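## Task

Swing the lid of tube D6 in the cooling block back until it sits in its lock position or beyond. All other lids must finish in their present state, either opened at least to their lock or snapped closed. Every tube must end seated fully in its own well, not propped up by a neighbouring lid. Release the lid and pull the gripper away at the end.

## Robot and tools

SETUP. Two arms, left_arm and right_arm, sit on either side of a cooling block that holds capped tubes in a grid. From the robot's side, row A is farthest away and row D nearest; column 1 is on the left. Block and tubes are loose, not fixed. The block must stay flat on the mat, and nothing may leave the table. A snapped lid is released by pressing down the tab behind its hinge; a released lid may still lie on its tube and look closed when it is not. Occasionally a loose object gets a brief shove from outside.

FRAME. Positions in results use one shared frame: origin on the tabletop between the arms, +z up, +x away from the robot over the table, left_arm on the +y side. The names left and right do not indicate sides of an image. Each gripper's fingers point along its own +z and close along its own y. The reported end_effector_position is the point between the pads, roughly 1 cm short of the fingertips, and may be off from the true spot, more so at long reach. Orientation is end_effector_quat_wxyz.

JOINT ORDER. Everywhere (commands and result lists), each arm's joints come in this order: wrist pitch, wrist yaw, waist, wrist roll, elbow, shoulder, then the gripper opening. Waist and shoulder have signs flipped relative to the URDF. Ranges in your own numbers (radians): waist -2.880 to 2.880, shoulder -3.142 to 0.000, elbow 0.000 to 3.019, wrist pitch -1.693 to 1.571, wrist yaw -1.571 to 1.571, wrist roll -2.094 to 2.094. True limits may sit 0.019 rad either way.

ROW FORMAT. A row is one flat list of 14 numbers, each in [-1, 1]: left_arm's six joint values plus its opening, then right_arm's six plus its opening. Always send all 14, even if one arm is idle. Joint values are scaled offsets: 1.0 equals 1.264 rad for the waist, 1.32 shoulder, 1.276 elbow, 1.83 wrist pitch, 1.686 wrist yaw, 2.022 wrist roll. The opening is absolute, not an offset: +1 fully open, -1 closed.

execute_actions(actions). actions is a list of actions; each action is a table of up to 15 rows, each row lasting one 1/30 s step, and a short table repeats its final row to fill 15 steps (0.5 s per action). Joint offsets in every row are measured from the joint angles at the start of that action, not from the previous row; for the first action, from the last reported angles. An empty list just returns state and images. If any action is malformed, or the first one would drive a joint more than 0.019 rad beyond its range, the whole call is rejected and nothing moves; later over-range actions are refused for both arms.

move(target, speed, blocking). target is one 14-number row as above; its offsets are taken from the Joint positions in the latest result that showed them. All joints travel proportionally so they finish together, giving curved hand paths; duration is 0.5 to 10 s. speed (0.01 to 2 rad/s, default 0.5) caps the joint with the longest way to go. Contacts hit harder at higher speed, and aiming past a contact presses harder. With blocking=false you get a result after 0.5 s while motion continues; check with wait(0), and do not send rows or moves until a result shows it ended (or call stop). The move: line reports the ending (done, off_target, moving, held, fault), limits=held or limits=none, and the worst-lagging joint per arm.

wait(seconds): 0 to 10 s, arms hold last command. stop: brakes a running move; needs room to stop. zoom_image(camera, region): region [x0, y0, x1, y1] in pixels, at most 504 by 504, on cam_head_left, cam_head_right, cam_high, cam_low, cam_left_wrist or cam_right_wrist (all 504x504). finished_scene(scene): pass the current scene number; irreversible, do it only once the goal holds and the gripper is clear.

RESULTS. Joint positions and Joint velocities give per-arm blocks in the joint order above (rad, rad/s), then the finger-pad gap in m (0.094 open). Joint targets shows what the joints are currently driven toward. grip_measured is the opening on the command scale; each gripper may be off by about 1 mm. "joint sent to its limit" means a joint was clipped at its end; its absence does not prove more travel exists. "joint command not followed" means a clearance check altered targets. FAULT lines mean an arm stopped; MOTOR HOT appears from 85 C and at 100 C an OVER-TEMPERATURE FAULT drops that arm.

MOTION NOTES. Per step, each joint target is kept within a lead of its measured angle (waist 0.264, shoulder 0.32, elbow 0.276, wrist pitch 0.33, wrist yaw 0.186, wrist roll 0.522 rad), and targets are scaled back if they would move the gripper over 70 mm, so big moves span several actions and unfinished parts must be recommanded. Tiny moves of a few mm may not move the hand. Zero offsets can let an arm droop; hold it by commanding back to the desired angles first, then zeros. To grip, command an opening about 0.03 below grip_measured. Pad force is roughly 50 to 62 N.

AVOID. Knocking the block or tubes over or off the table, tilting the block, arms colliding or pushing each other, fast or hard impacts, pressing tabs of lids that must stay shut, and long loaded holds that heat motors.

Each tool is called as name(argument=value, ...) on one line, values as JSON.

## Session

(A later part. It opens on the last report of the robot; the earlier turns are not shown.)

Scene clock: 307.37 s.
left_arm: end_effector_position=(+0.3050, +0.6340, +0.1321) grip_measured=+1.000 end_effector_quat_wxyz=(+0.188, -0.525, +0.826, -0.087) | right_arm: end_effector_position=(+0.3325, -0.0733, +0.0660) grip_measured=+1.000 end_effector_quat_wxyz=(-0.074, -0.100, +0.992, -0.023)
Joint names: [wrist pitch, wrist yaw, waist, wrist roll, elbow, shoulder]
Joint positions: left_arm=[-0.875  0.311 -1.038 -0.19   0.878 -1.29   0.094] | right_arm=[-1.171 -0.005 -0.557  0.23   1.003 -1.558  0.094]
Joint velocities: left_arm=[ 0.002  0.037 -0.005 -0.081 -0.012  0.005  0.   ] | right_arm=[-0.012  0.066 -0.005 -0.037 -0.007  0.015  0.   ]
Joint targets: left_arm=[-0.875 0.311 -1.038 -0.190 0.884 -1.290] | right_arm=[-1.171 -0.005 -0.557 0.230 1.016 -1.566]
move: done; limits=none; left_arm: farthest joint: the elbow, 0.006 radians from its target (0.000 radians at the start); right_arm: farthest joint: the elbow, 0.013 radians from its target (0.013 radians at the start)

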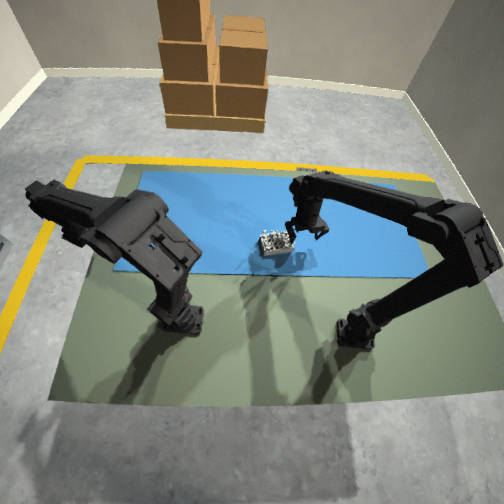

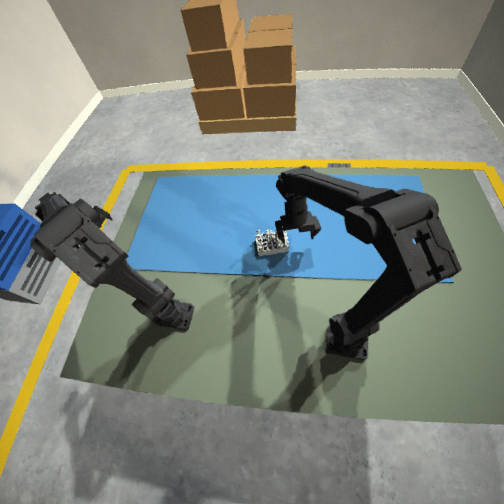

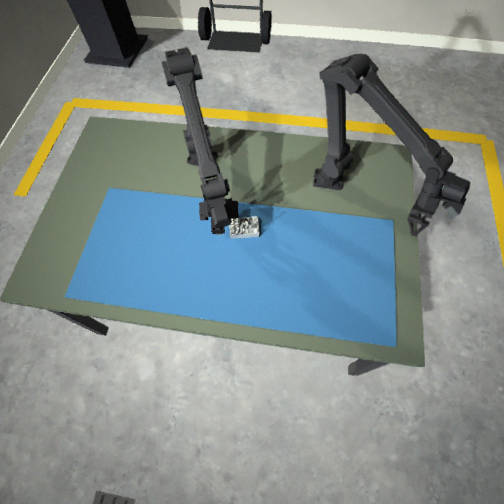

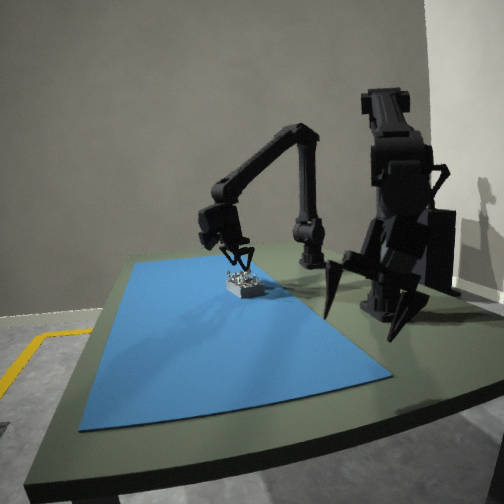

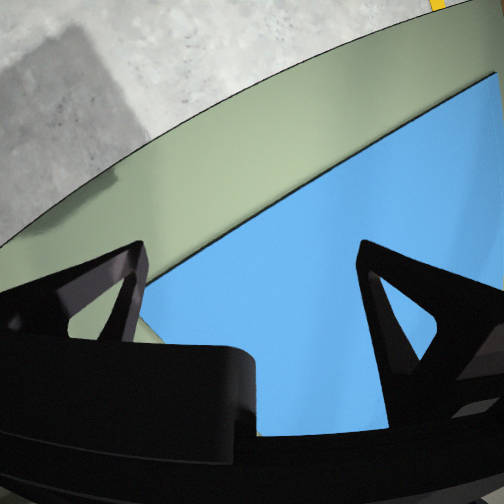

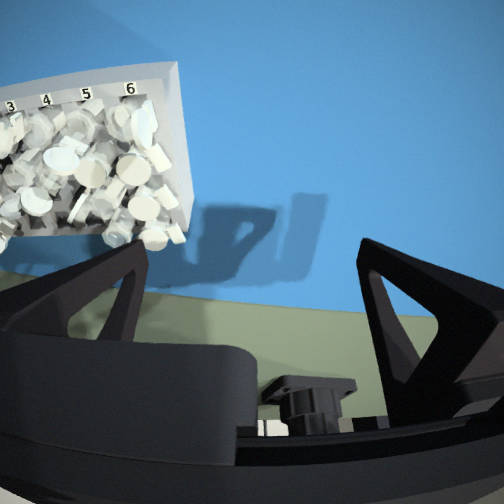

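move(target=[0,0,0,0,0,0,1, 0.016,0,-0.018,0,0.01,-0.006,1], speed=0.05)

move(target=[0,0,0,0,0,0,1, 0,0,0,0,0.01,-0.016,1], speed=0.05)

zoom_image(camera="cam_right_wrist", region=[40, 140, 220, 320])

Scene clock: 318.90 s.
left_arm: end_effector_position=(+0.3037, +0.6320, +0.1295) grip_measured=+1.000 end_effector_quat_wxyz=(+0.186, -0.525, +0.826, -0.088) | right_arm: end_effector_position=(+0.3340, -0.0718, +0.0657) grip_measured=+1.000 end_effector_quat_wxyz=(-0.070, -0.102, +0.992, -0.023)
Joint names: [wrist pitch, wrist yaw, waist, wrist roll, elbow, shoulder]
Joint positions: left_arm=[-0.875  0.311 -1.038 -0.19   0.871 -1.29   0.094] | right_arm=[-1.163 -0.003 -0.56   0.23   1.003 -1.558  0.094]
Joint velocities: left_arm=[-0.017  0.022  0.015 -0.007 -0.007  0.005  0.   ] | right_arm=[ 0.022  0.007  0.005 -0.007  0.007 -0.005  0.   ]
Joint targets: left_arm=[-0.875 0.311 -1.038 -0.190 0.877 -1.290] | right_arm=[-1.142 -0.005 -0.580 0.230 1.016 -1.566]
move: off_target (right_arm); limits=none; left_arm: farthest joint: the elbow, 0.007 radians from its target (0.000 radians at the start); right_arm: farthest joint: the wrist pitch, 0.021 radians from its target (0.030 radians at the start)

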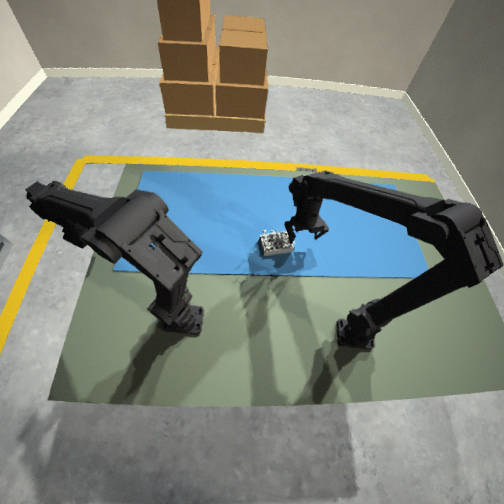

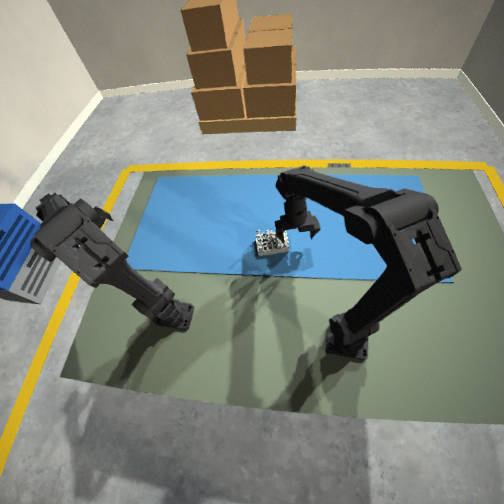

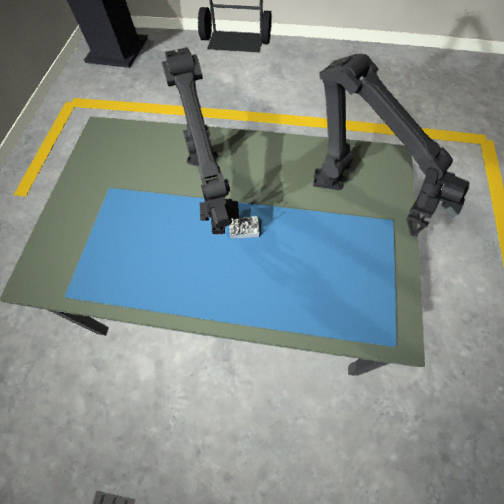

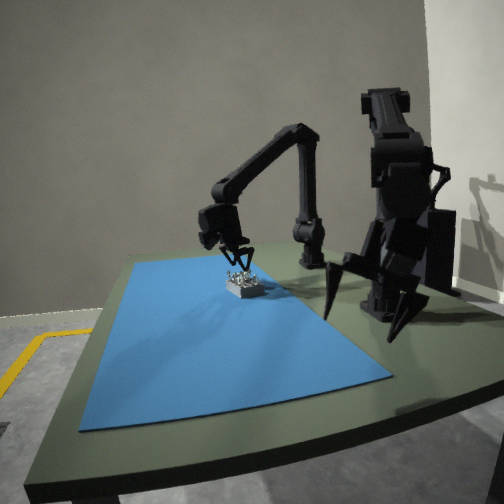

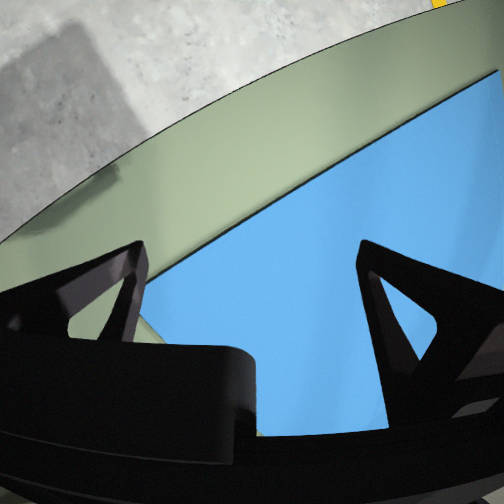

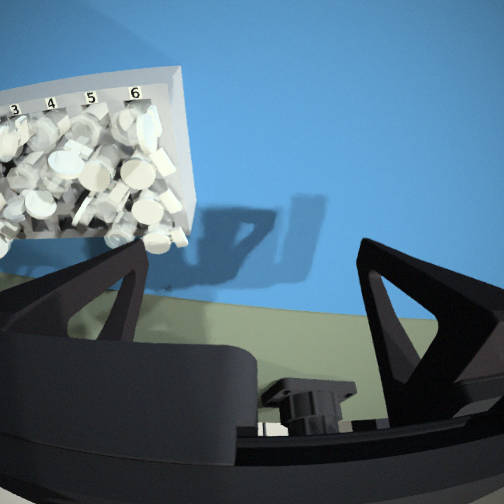

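Scene clock: 319.70 s.
left_arm: end_effector_position=(+0.3025, +0.6302, +0.1272) grip_measured=+1.000 end_effector_quat_wxyz=(+0.183, -0.526, +0.826, -0.089) | right_arm: end_effector_position=(+0.3336, -0.0722, +0.0627) grip_measured=+1.000 end_effector_quat_wxyz=(-0.074, -0.102, +0.992, -0.025)
Joint names: [wrist pitch, wrist yaw, waist, wrist roll, elbow, shoulder]
Joint positions: left_arm=[-0.875  0.311 -1.038 -0.19   0.866 -1.29   0.094] | right_arm=[-1.163 -0.001 -0.56   0.23   1.003 -1.566  0.094]
Joint velocities: left_arm=[-0.007  0.007 -0.015 -0.037 -0.002  0.015  0.   ] | right_arm=[-0.012 -0.066  0.005 -0.037  0.017  0.015  0.   ]
Joint targets: left_arm=[-0.875 0.311 -1.038 -0.190 0.872 -1.290] | right_arm=[-1.163 -0.003 -0.560 0.230 1.016 -1.579]
move: done; limits=none; left_arm: farthest joint: the elbow, 0.005 radians from its target (0.000 radians at the start); right_arm: farthest joint: the shoulder, 0.013 radians from its target (0.021 radians at the start)

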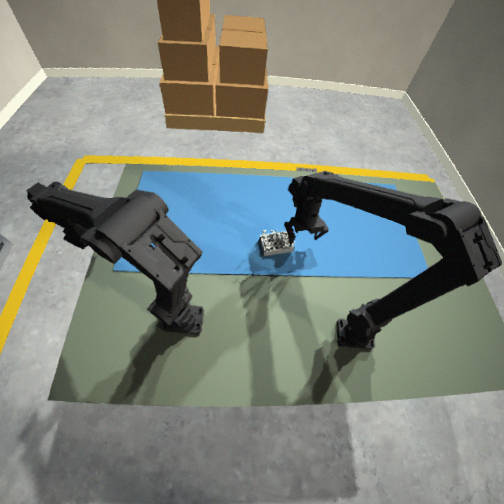

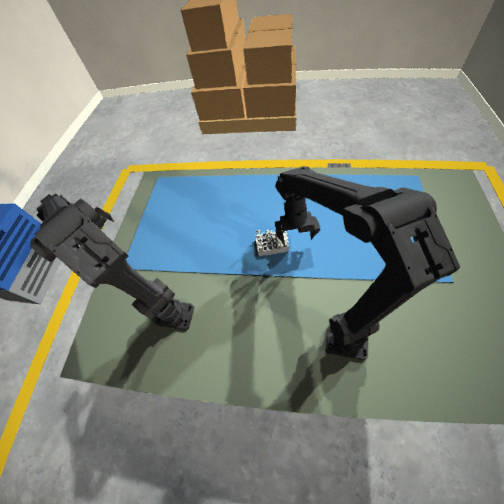

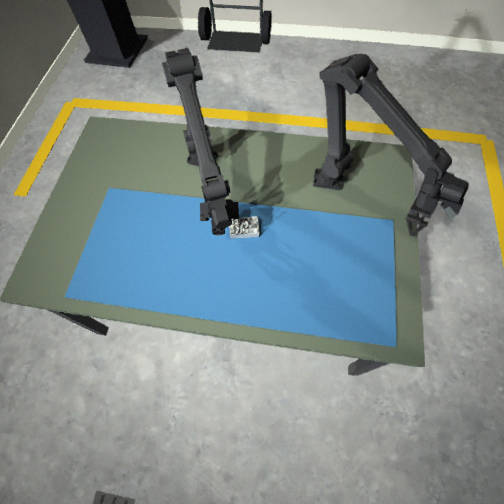

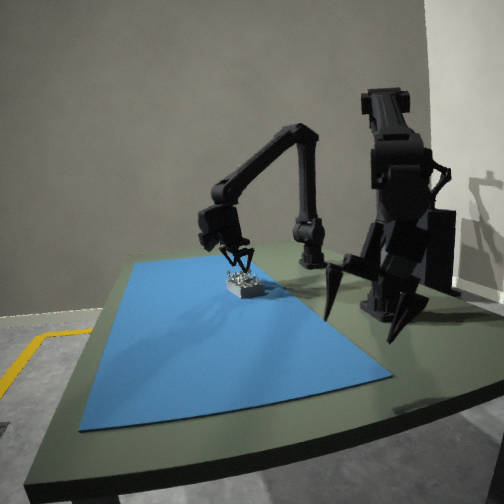

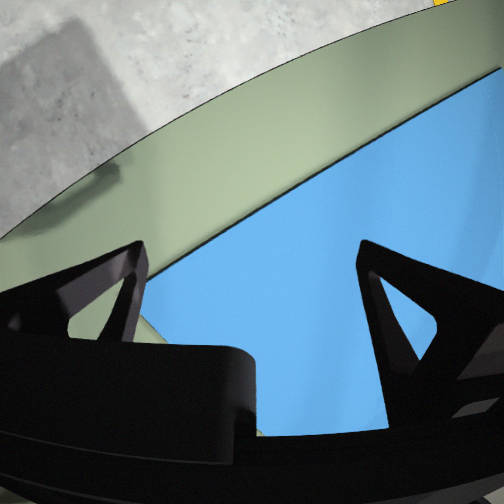

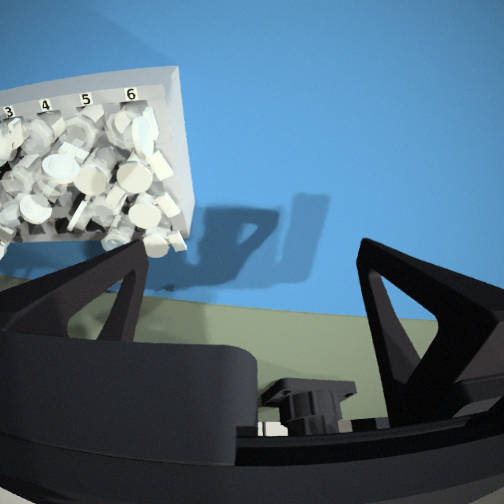

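Region (40, 140, 220, 320) of cam_right_wrist's 504x504 image, scaled by 2.800, with more detail than that image has.

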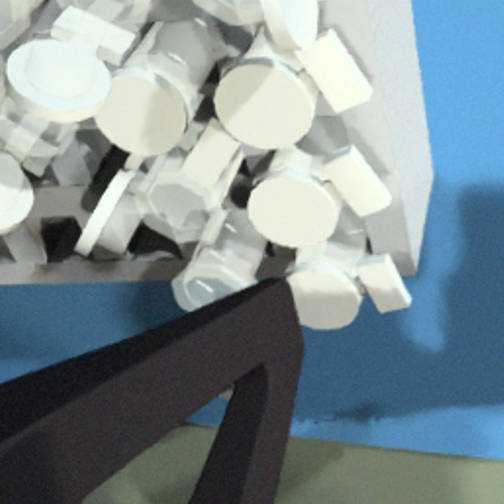

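move(target=[0,0,0,0,0,0,1, 0,0,-0.01,0,0.01,-0.02,1], speed=0.04)

zoom_image(camera="cam_right_wrist", region=[40, 140, 220, 320])

Scene clock: 326.77 s.
left_arm: end_effector_position=(+0.3012, +0.6282, +0.1247) grip_measured=+1.000 end_effector_quat_wxyz=(+0.180, -0.526, +0.826, -0.091) | right_arm: end_effector_position=(+0.3335, -0.0723, +0.0622) grip_measured=+1.000 end_effector_quat_wxyz=(-0.074, -0.102, +0.992, -0.025)
Joint names: [wrist pitch, wrist yaw, waist, wrist roll, elbow, shoulder]
Joint positions: left_arm=[-0.875  0.311 -1.038 -0.19   0.86  -1.29   0.094] | right_arm=[-1.163 -0.001 -0.56   0.23   1.003 -1.568  0.094]
Joint velocities: left_arm=[-0.022 -0.007  0.005 -0.037 -0.017  0.005  0.   ] | right_arm=[-0.002 -0.007 -0.005  0.022 -0.002  0.015  0.   ]
Joint targets: left_arm=[-0.875 0.311 -1.038 -0.190 0.866 -1.290] | right_arm=[-1.163 -0.001 -0.573 0.230 1.016 -1.592]
move: off_target (right_arm); limits=none; left_arm: farthest joint: the elbow, 0.006 radians from its target (0.000 radians at the start); right_arm: farthest joint: the shoulder, 0.025 radians from its target (0.026 radians at the start)

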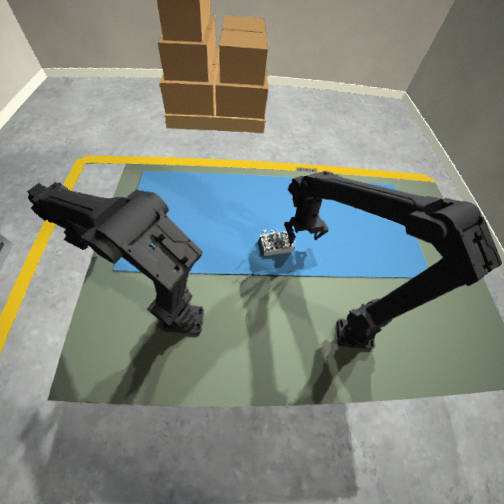

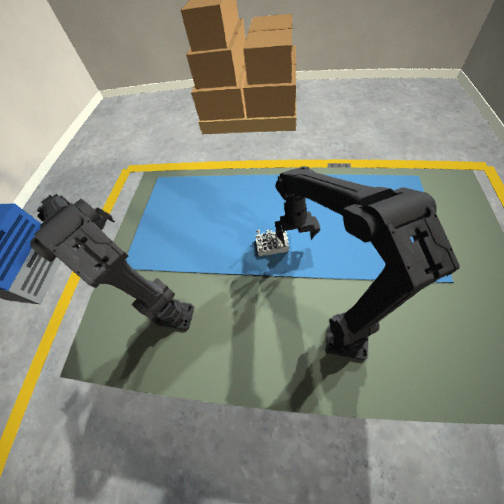

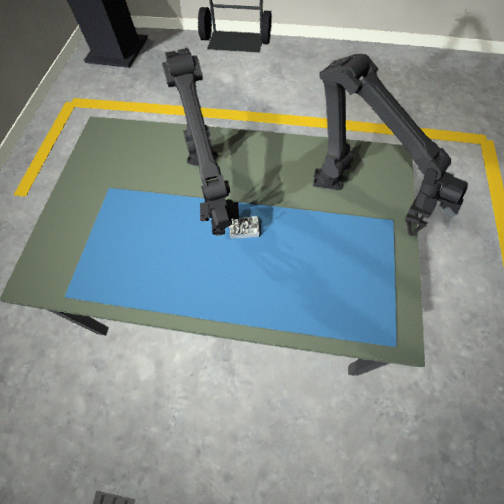

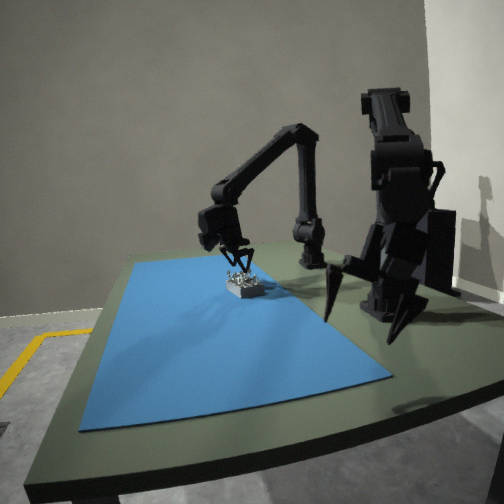

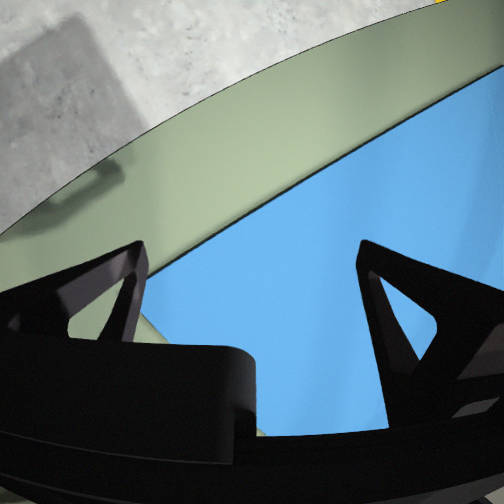

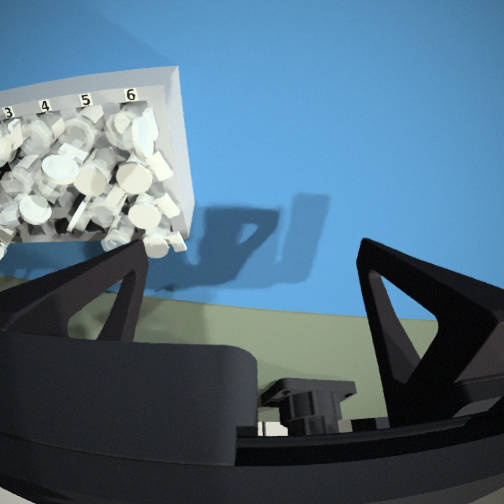

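Region (40, 140, 220, 320) of cam_right_wrist's 504x504 image, scaled by 2.800, with more detail than that image has.

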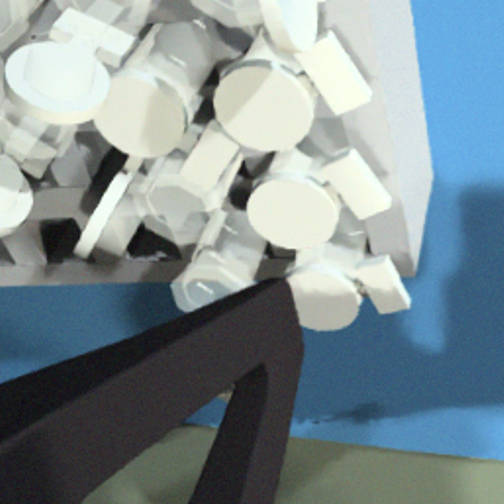

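move(target=[0,0,0,0,0,0,1, 0,0,0,0,0.01,-0.004,0.88], speed=0.04)

zoom_image(camera="cam_right_wrist", region=[40, 140, 220, 320])

Scene clock: 336.30 s.
left_arm: end_effector_position=(+0.2999, +0.6263, +0.1223) grip_measured=+1.000 end_effector_quat_wxyz=(+0.178, -0.527, +0.826, -0.092) | right_arm: end_effector_position=(+0.3333, -0.0719, +0.0622) grip_measured=+0.883 end_effector_quat_wxyz=(-0.075, -0.102, +0.992, -0.024)
Joint names: [wrist pitch, wrist yaw, waist, wrist roll, elbow, shoulder]
Joint positions: left_arm=[-0.875  0.311 -1.038 -0.19   0.854 -1.29   0.094] | right_arm=[-1.163 -0.004 -0.56   0.23   1.003 -1.568  0.088]
Joint velocities: left_arm=[-0.012 -0.051  0.005  0.007 -0.022 -0.015  0.   ] | right_arm=[-0.017 -0.037  0.005  0.007 -0.002 -0.015 -0.001]
Joint targets: left_arm=[-0.875 0.311 -1.038 -0.190 0.860 -1.290] | right_arm=[-1.163 -0.001 -0.560 0.230 1.016 -1.573]
move: done; limits=none; left_arm: farthest joint: the elbow, 0.006 radians from its target (0.000 radians at the start); right_arm: farthest joint: the elbow, 0.013 radians from its target (0.013 radians at the start)

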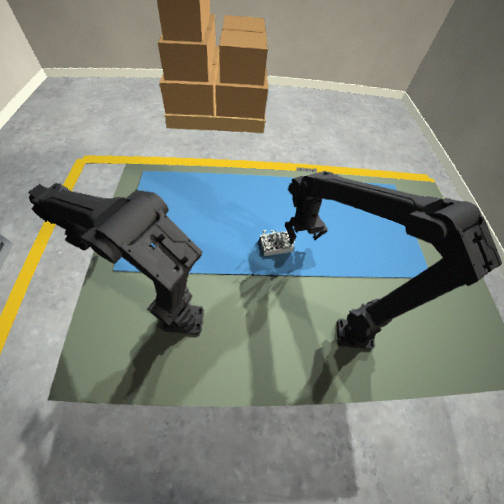

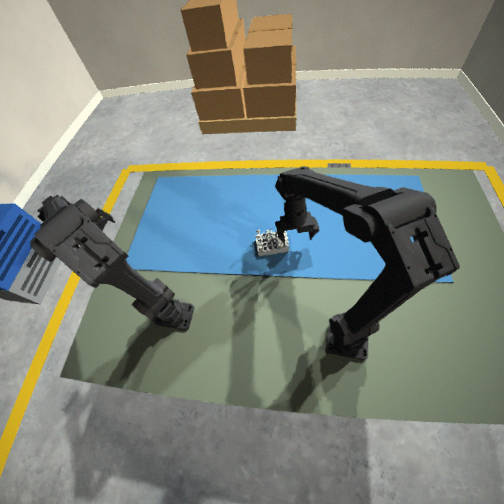

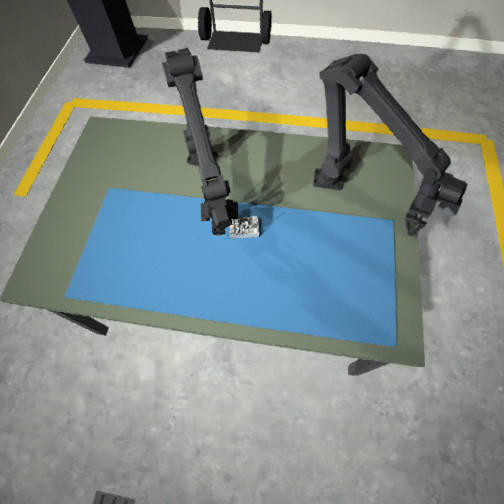

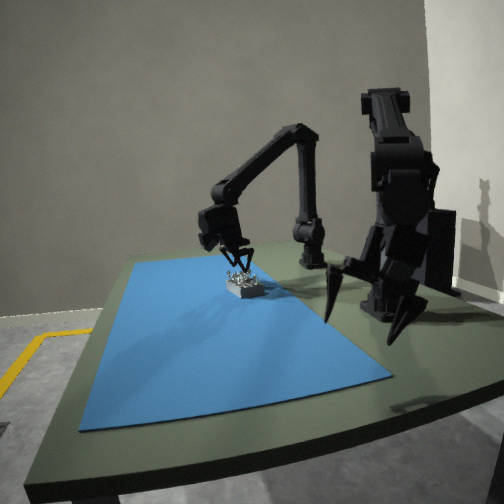

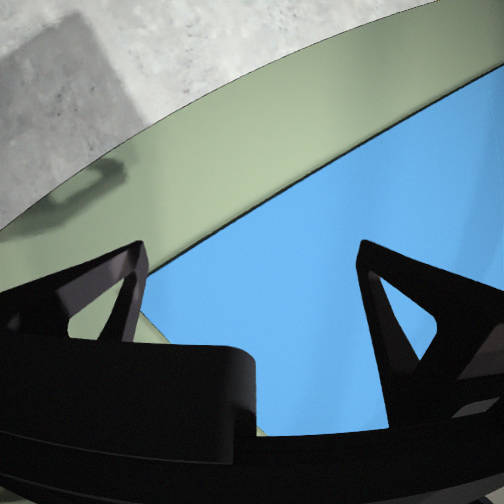

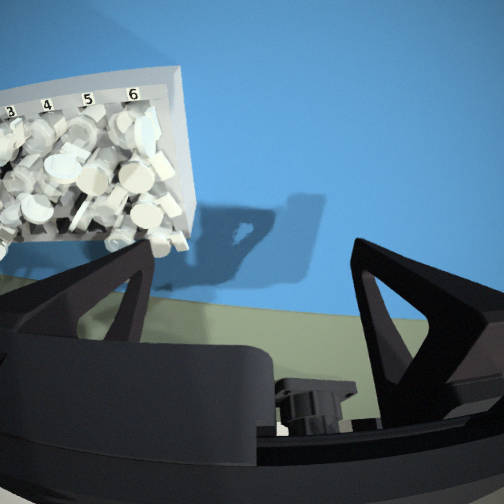

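Region (40, 140, 220, 320) of cam_right_wrist's 504x504 image, scaled by 2.800, with more detail than that image has.

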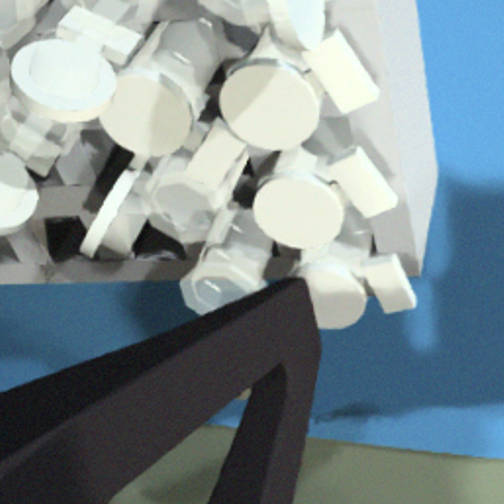

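move(target=[0,0,0,0,0,0,1, 0.018,0,-0.022,0,0.01,0.02,1], speed=0.05)

move(target=[0,0,0,0,0,0,1, 0,0,0,0,0.01,-0.03,1], speed=0.04)

zoom_image(camera="cam_right_wrist", region=[40, 140, 220, 320])

Scene clock: 345.67 s.
left_arm: end_effector_position=(+0.2987, +0.6245, +0.1200) grip_measured=+1.000 end_effector_quat_wxyz=(+0.175, -0.528, +0.826, -0.093) | right_arm: end_effector_position=(+0.3356, -0.0704, +0.0641) grip_measured=+1.000 end_effector_quat_wxyz=(-0.066, -0.104, +0.992, -0.025)
Joint names: [wrist pitch, wrist yaw, waist, wrist roll, elbow, shoulder]
Joint positions: left_arm=[-0.875  0.311 -1.038 -0.19   0.848 -1.29   0.094] | right_arm=[-1.153  0.003 -0.564  0.23   1.003 -1.561  0.094]
Joint velocities: left_arm=[-0.007  0.022 -0.005 -0.051 -0.007  0.005  0.   ] | right_arm=[ 0.002 -0.007 -0.005  0.037 -0.012  0.005  0.   ]
Joint targets: left_arm=[-0.875 0.311 -1.038 -0.190 0.854 -1.290] | right_arm=[-1.130 -0.004 -0.588 0.230 1.016 -1.541]
move: off_target (right_arm); limits=none; left_arm: farthest joint: the elbow, 0.006 radians from its target (0.000 radians at the start); right_arm: farthest joint: the waist, 0.023 radians from its target (0.028 radians at the start)

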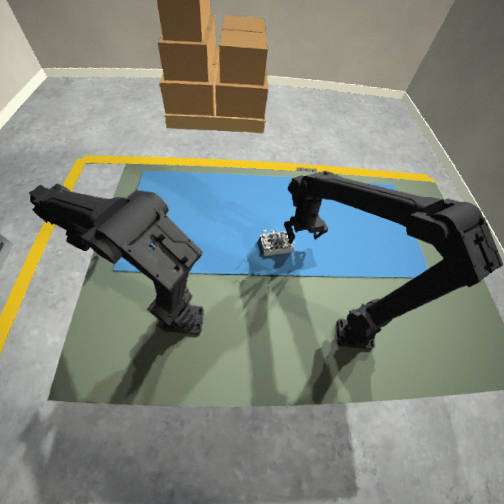

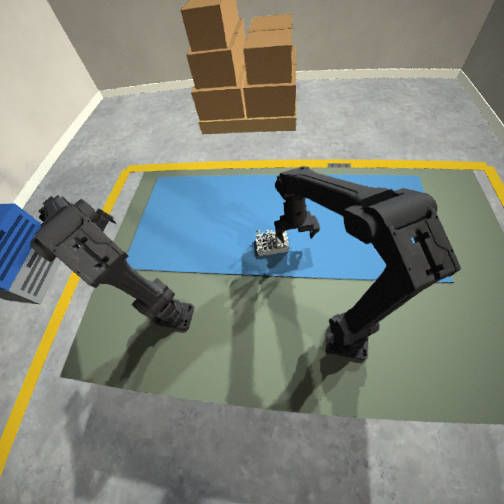

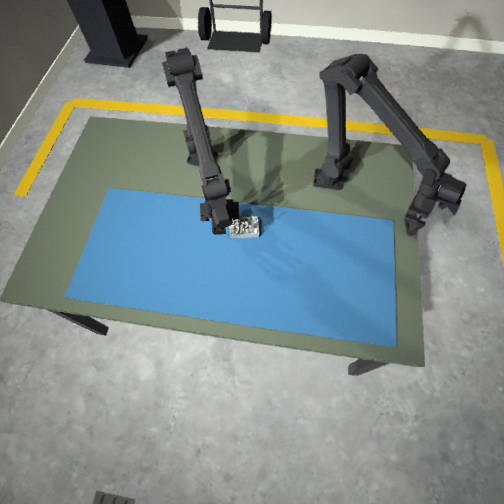

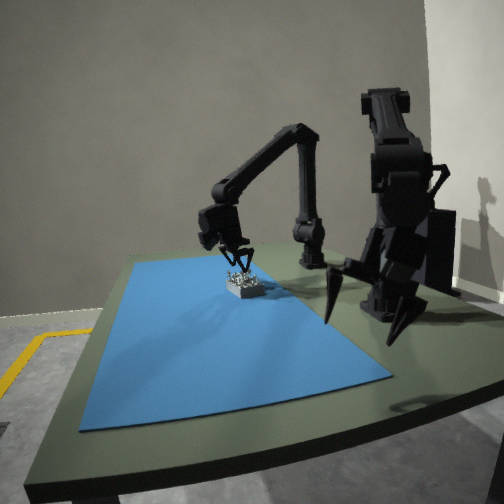

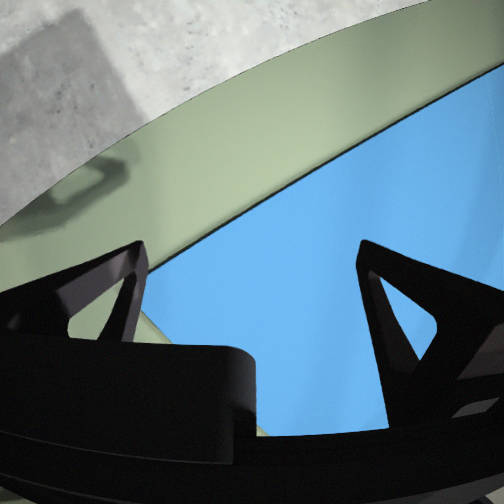

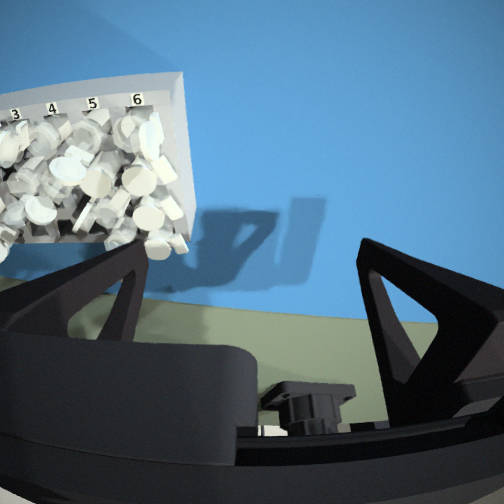

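Scene clock: 346.87 s.
left_arm: end_effector_position=(+0.2975, +0.6226, +0.1177) grip_measured=+1.000 end_effector_quat_wxyz=(+0.173, -0.528, +0.826, -0.094) | right_arm: end_effector_position=(+0.3354, -0.0710, +0.0616) grip_measured=+1.000 end_effector_quat_wxyz=(-0.069, -0.104, +0.992, -0.027)
Joint names: [wrist pitch, wrist yaw, waist, wrist roll, elbow, shoulder]
Joint positions: left_arm=[-0.875  0.311 -1.038 -0.19   0.842 -1.29   0.094] | right_arm=[-1.153  0.005 -0.564  0.23   1.003 -1.568  0.094]
Joint velocities: left_arm=[-0.017 -0.066  0.005  0.007 -0.002 -0.005  0.   ] | right_arm=[ 0.002 -0.066  0.005 -0.037  0.007 -0.005  0.   ]
Joint targets: left_arm=[-0.875 0.311 -1.038 -0.190 0.848 -1.290] | right_arm=[-1.153 0.003 -0.564 0.230 1.016 -1.601]
move: off_target (right_arm); limits=none; left_arm: farthest joint: the elbow, 0.006 radians from its target (0.000 radians at the start); right_arm: farthest joint: the shoulder, 0.032 radians from its target (0.039 radians at the start)

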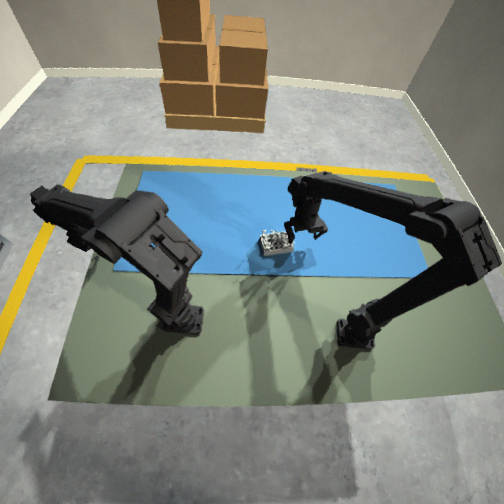

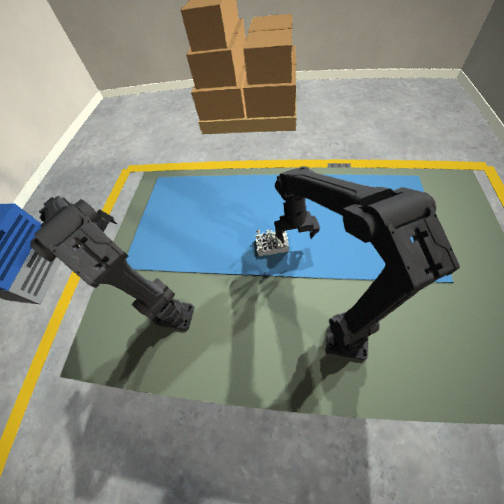

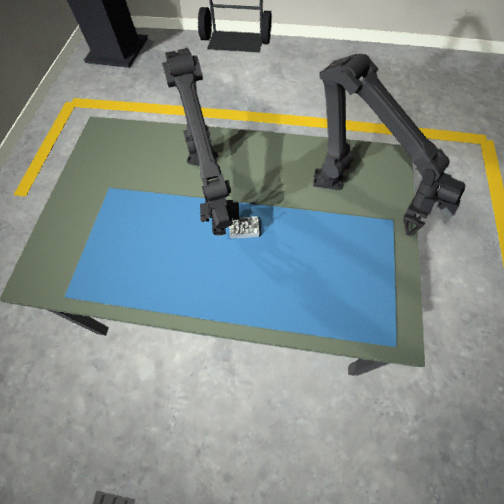

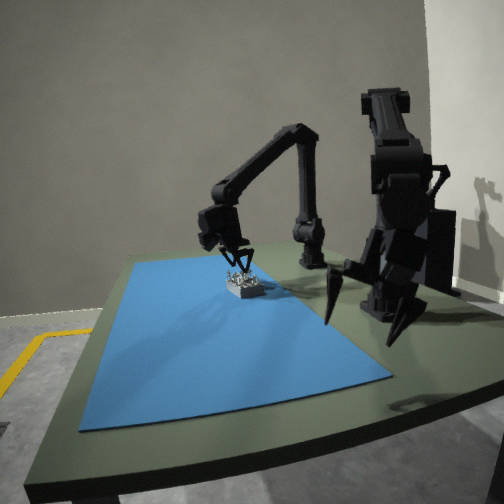

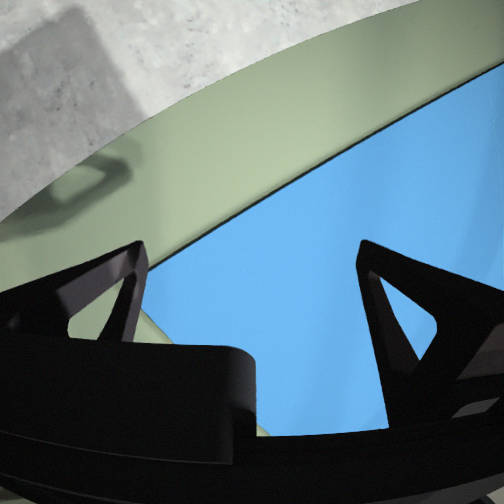

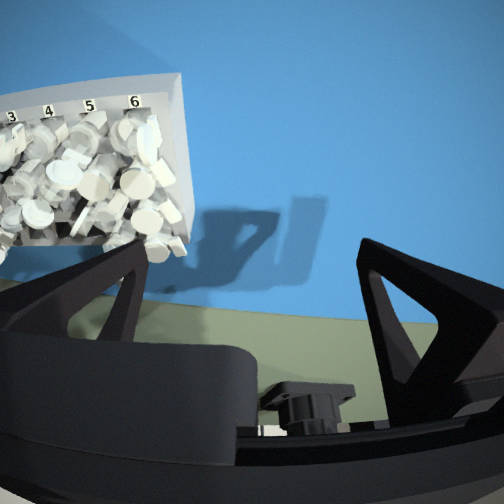

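Region (40, 140, 220, 320) of cam_right_wrist's 504x504 image, scaled by 2.800, with more detail than that image has.

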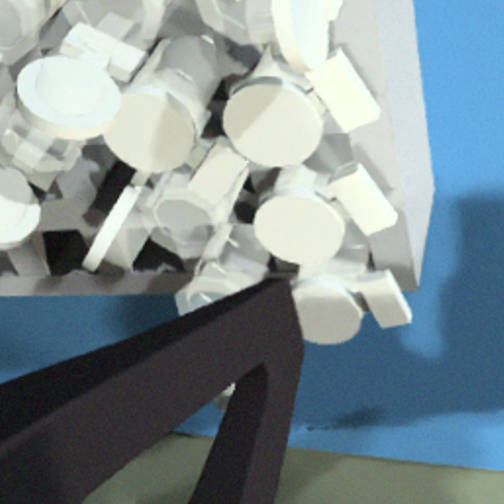

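move(target=[0,0,0,0,0,0,1, 0,0,-0.03,0,0.01,0.022,1], speed=0.05)

move(target=[0,0,0,0,0,0,1, 0,0,0,0,0.01,-0.032,1], speed=0.04)

zoom_image(camera="cam_right_wrist", region=[40, 140, 220, 320])

Scene clock: 355.83 s.
left_arm: end_effector_position=(+0.2962, +0.6207, +0.1154) grip_measured=+1.000 end_effector_quat_wxyz=(+0.170, -0.529, +0.826, -0.095) | right_arm: end_effector_position=(+0.3337, -0.0659, +0.0650) grip_measured=+1.000 end_effector_quat_wxyz=(-0.063, -0.113, +0.991, -0.029)
Joint names: [wrist pitch, wrist yaw, waist, wrist roll, elbow, shoulder]
Joint positions: left_arm=[-0.875  0.311 -1.038 -0.19   0.837 -1.29   0.094] | right_arm=[-1.153  0.012 -0.582  0.23   1.003 -1.559  0.094]
Joint velocities: left_arm=[-0.012  0.037  0.015 -0.066 -0.012  0.005  0.   ] | right_arm=[-0.002 -0.139  0.015  0.007  0.002  0.015  0.   ]
Joint targets: left_arm=[-0.875 0.311 -1.038 -0.190 0.842 -1.290] | right_arm=[-1.153 0.006 -0.602 0.230 1.016 -1.539]
move: done; limits=none; left_arm: farthest joint: the elbow, 0.005 radians from its target (0.000 radians at the start); right_arm: farthest joint: the waist, 0.020 radians from its target (0.038 radians at the start)

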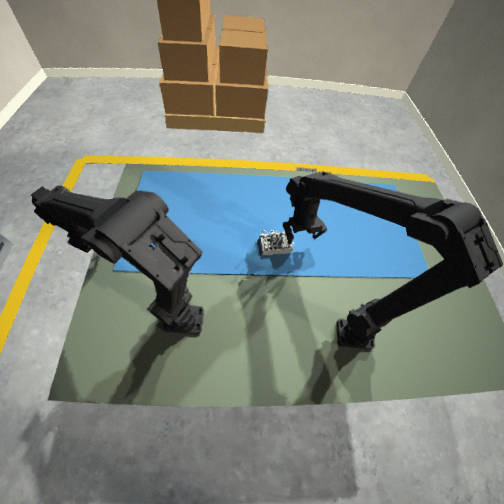

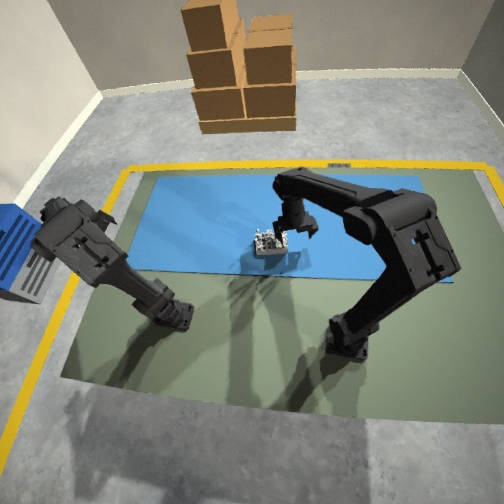

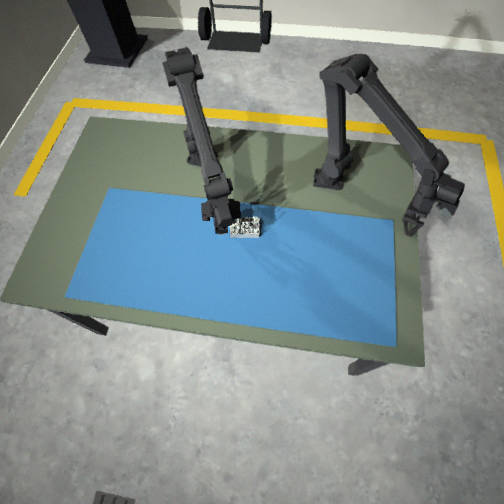

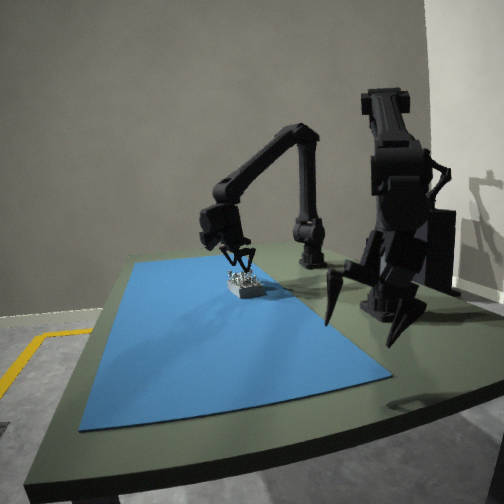

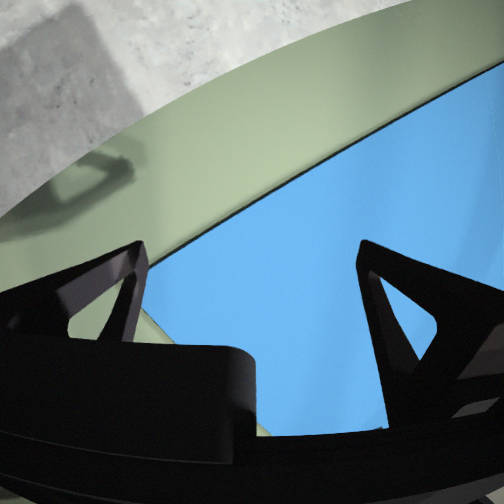

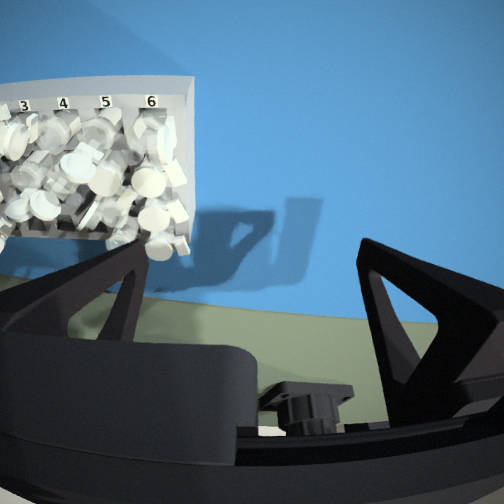

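Scene clock: 357.10 s.
left_arm: end_effector_position=(+0.2950, +0.6188, +0.1131) grip_measured=+1.000 end_effector_quat_wxyz=(+0.168, -0.529, +0.826, -0.096) | right_arm: end_effector_position=(+0.3333, -0.0664, +0.0617) grip_measured=+1.000 end_effector_quat_wxyz=(-0.067, -0.113, +0.991, -0.031)
Joint names: [wrist pitch, wrist yaw, waist, wrist roll, elbow, shoulder]
Joint positions: left_arm=[-0.875  0.311 -1.038 -0.19   0.831 -1.29   0.094] | right_arm=[-1.153  0.014 -0.582  0.23   1.003 -1.568  0.094]
Joint velocities: left_arm=[ 0.007 -0.066  0.024 -0.037 -0.012  0.005  0.   ] | right_arm=[ 0.002  0.007  0.005 -0.051  0.007  0.015  0.   ]
Joint targets: left_arm=[-0.875 0.311 -1.038 -0.190 0.837 -1.290] | right_arm=[-1.153 0.012 -0.582 0.230 1.016 -1.601]
move: off_target (right_arm); limits=none; left_arm: farthest joint: the elbow, 0.006 radians from its target (0.000 radians at the start); right_arm: farthest joint: the shoulder, 0.033 radians from its target (0.042 radians at the start)

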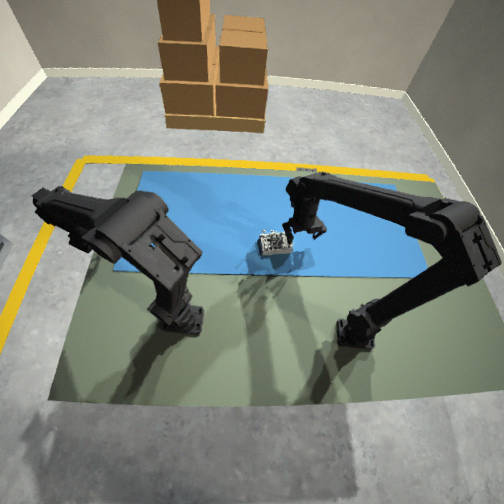

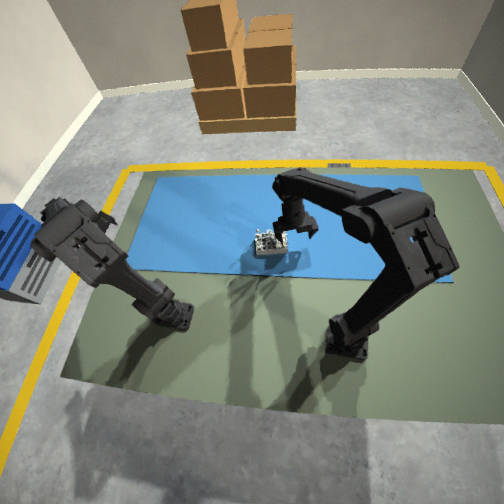

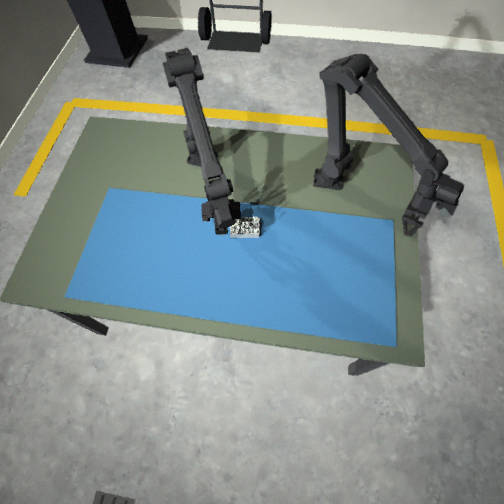

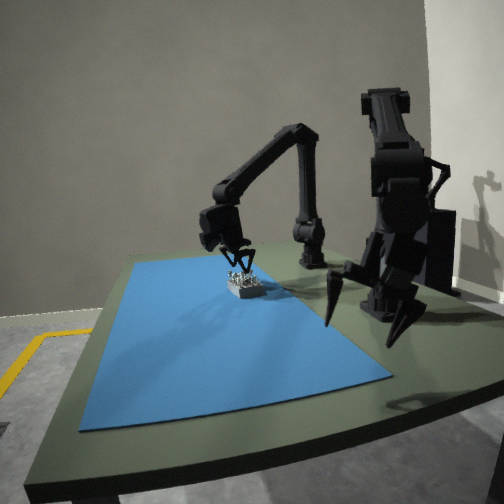

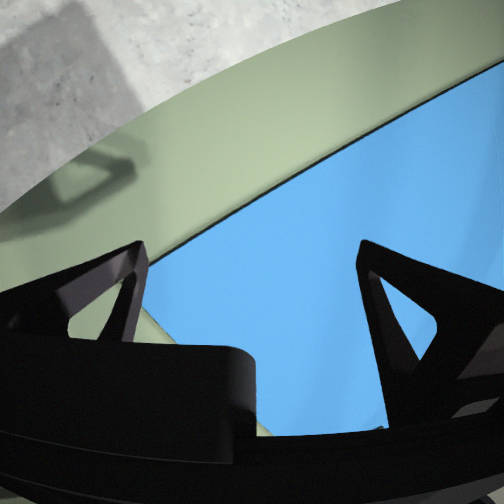

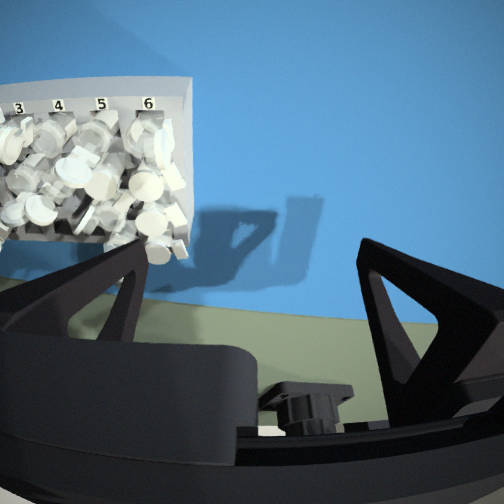

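Region (40, 140, 220, 320) of cam_right_wrist's 504x504 image, scaled by 2.800, with more detail than that image has.

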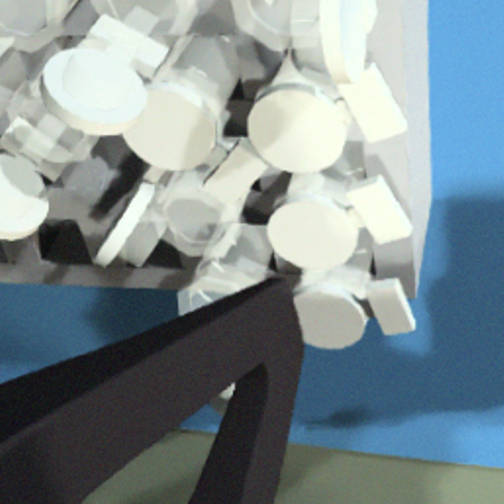

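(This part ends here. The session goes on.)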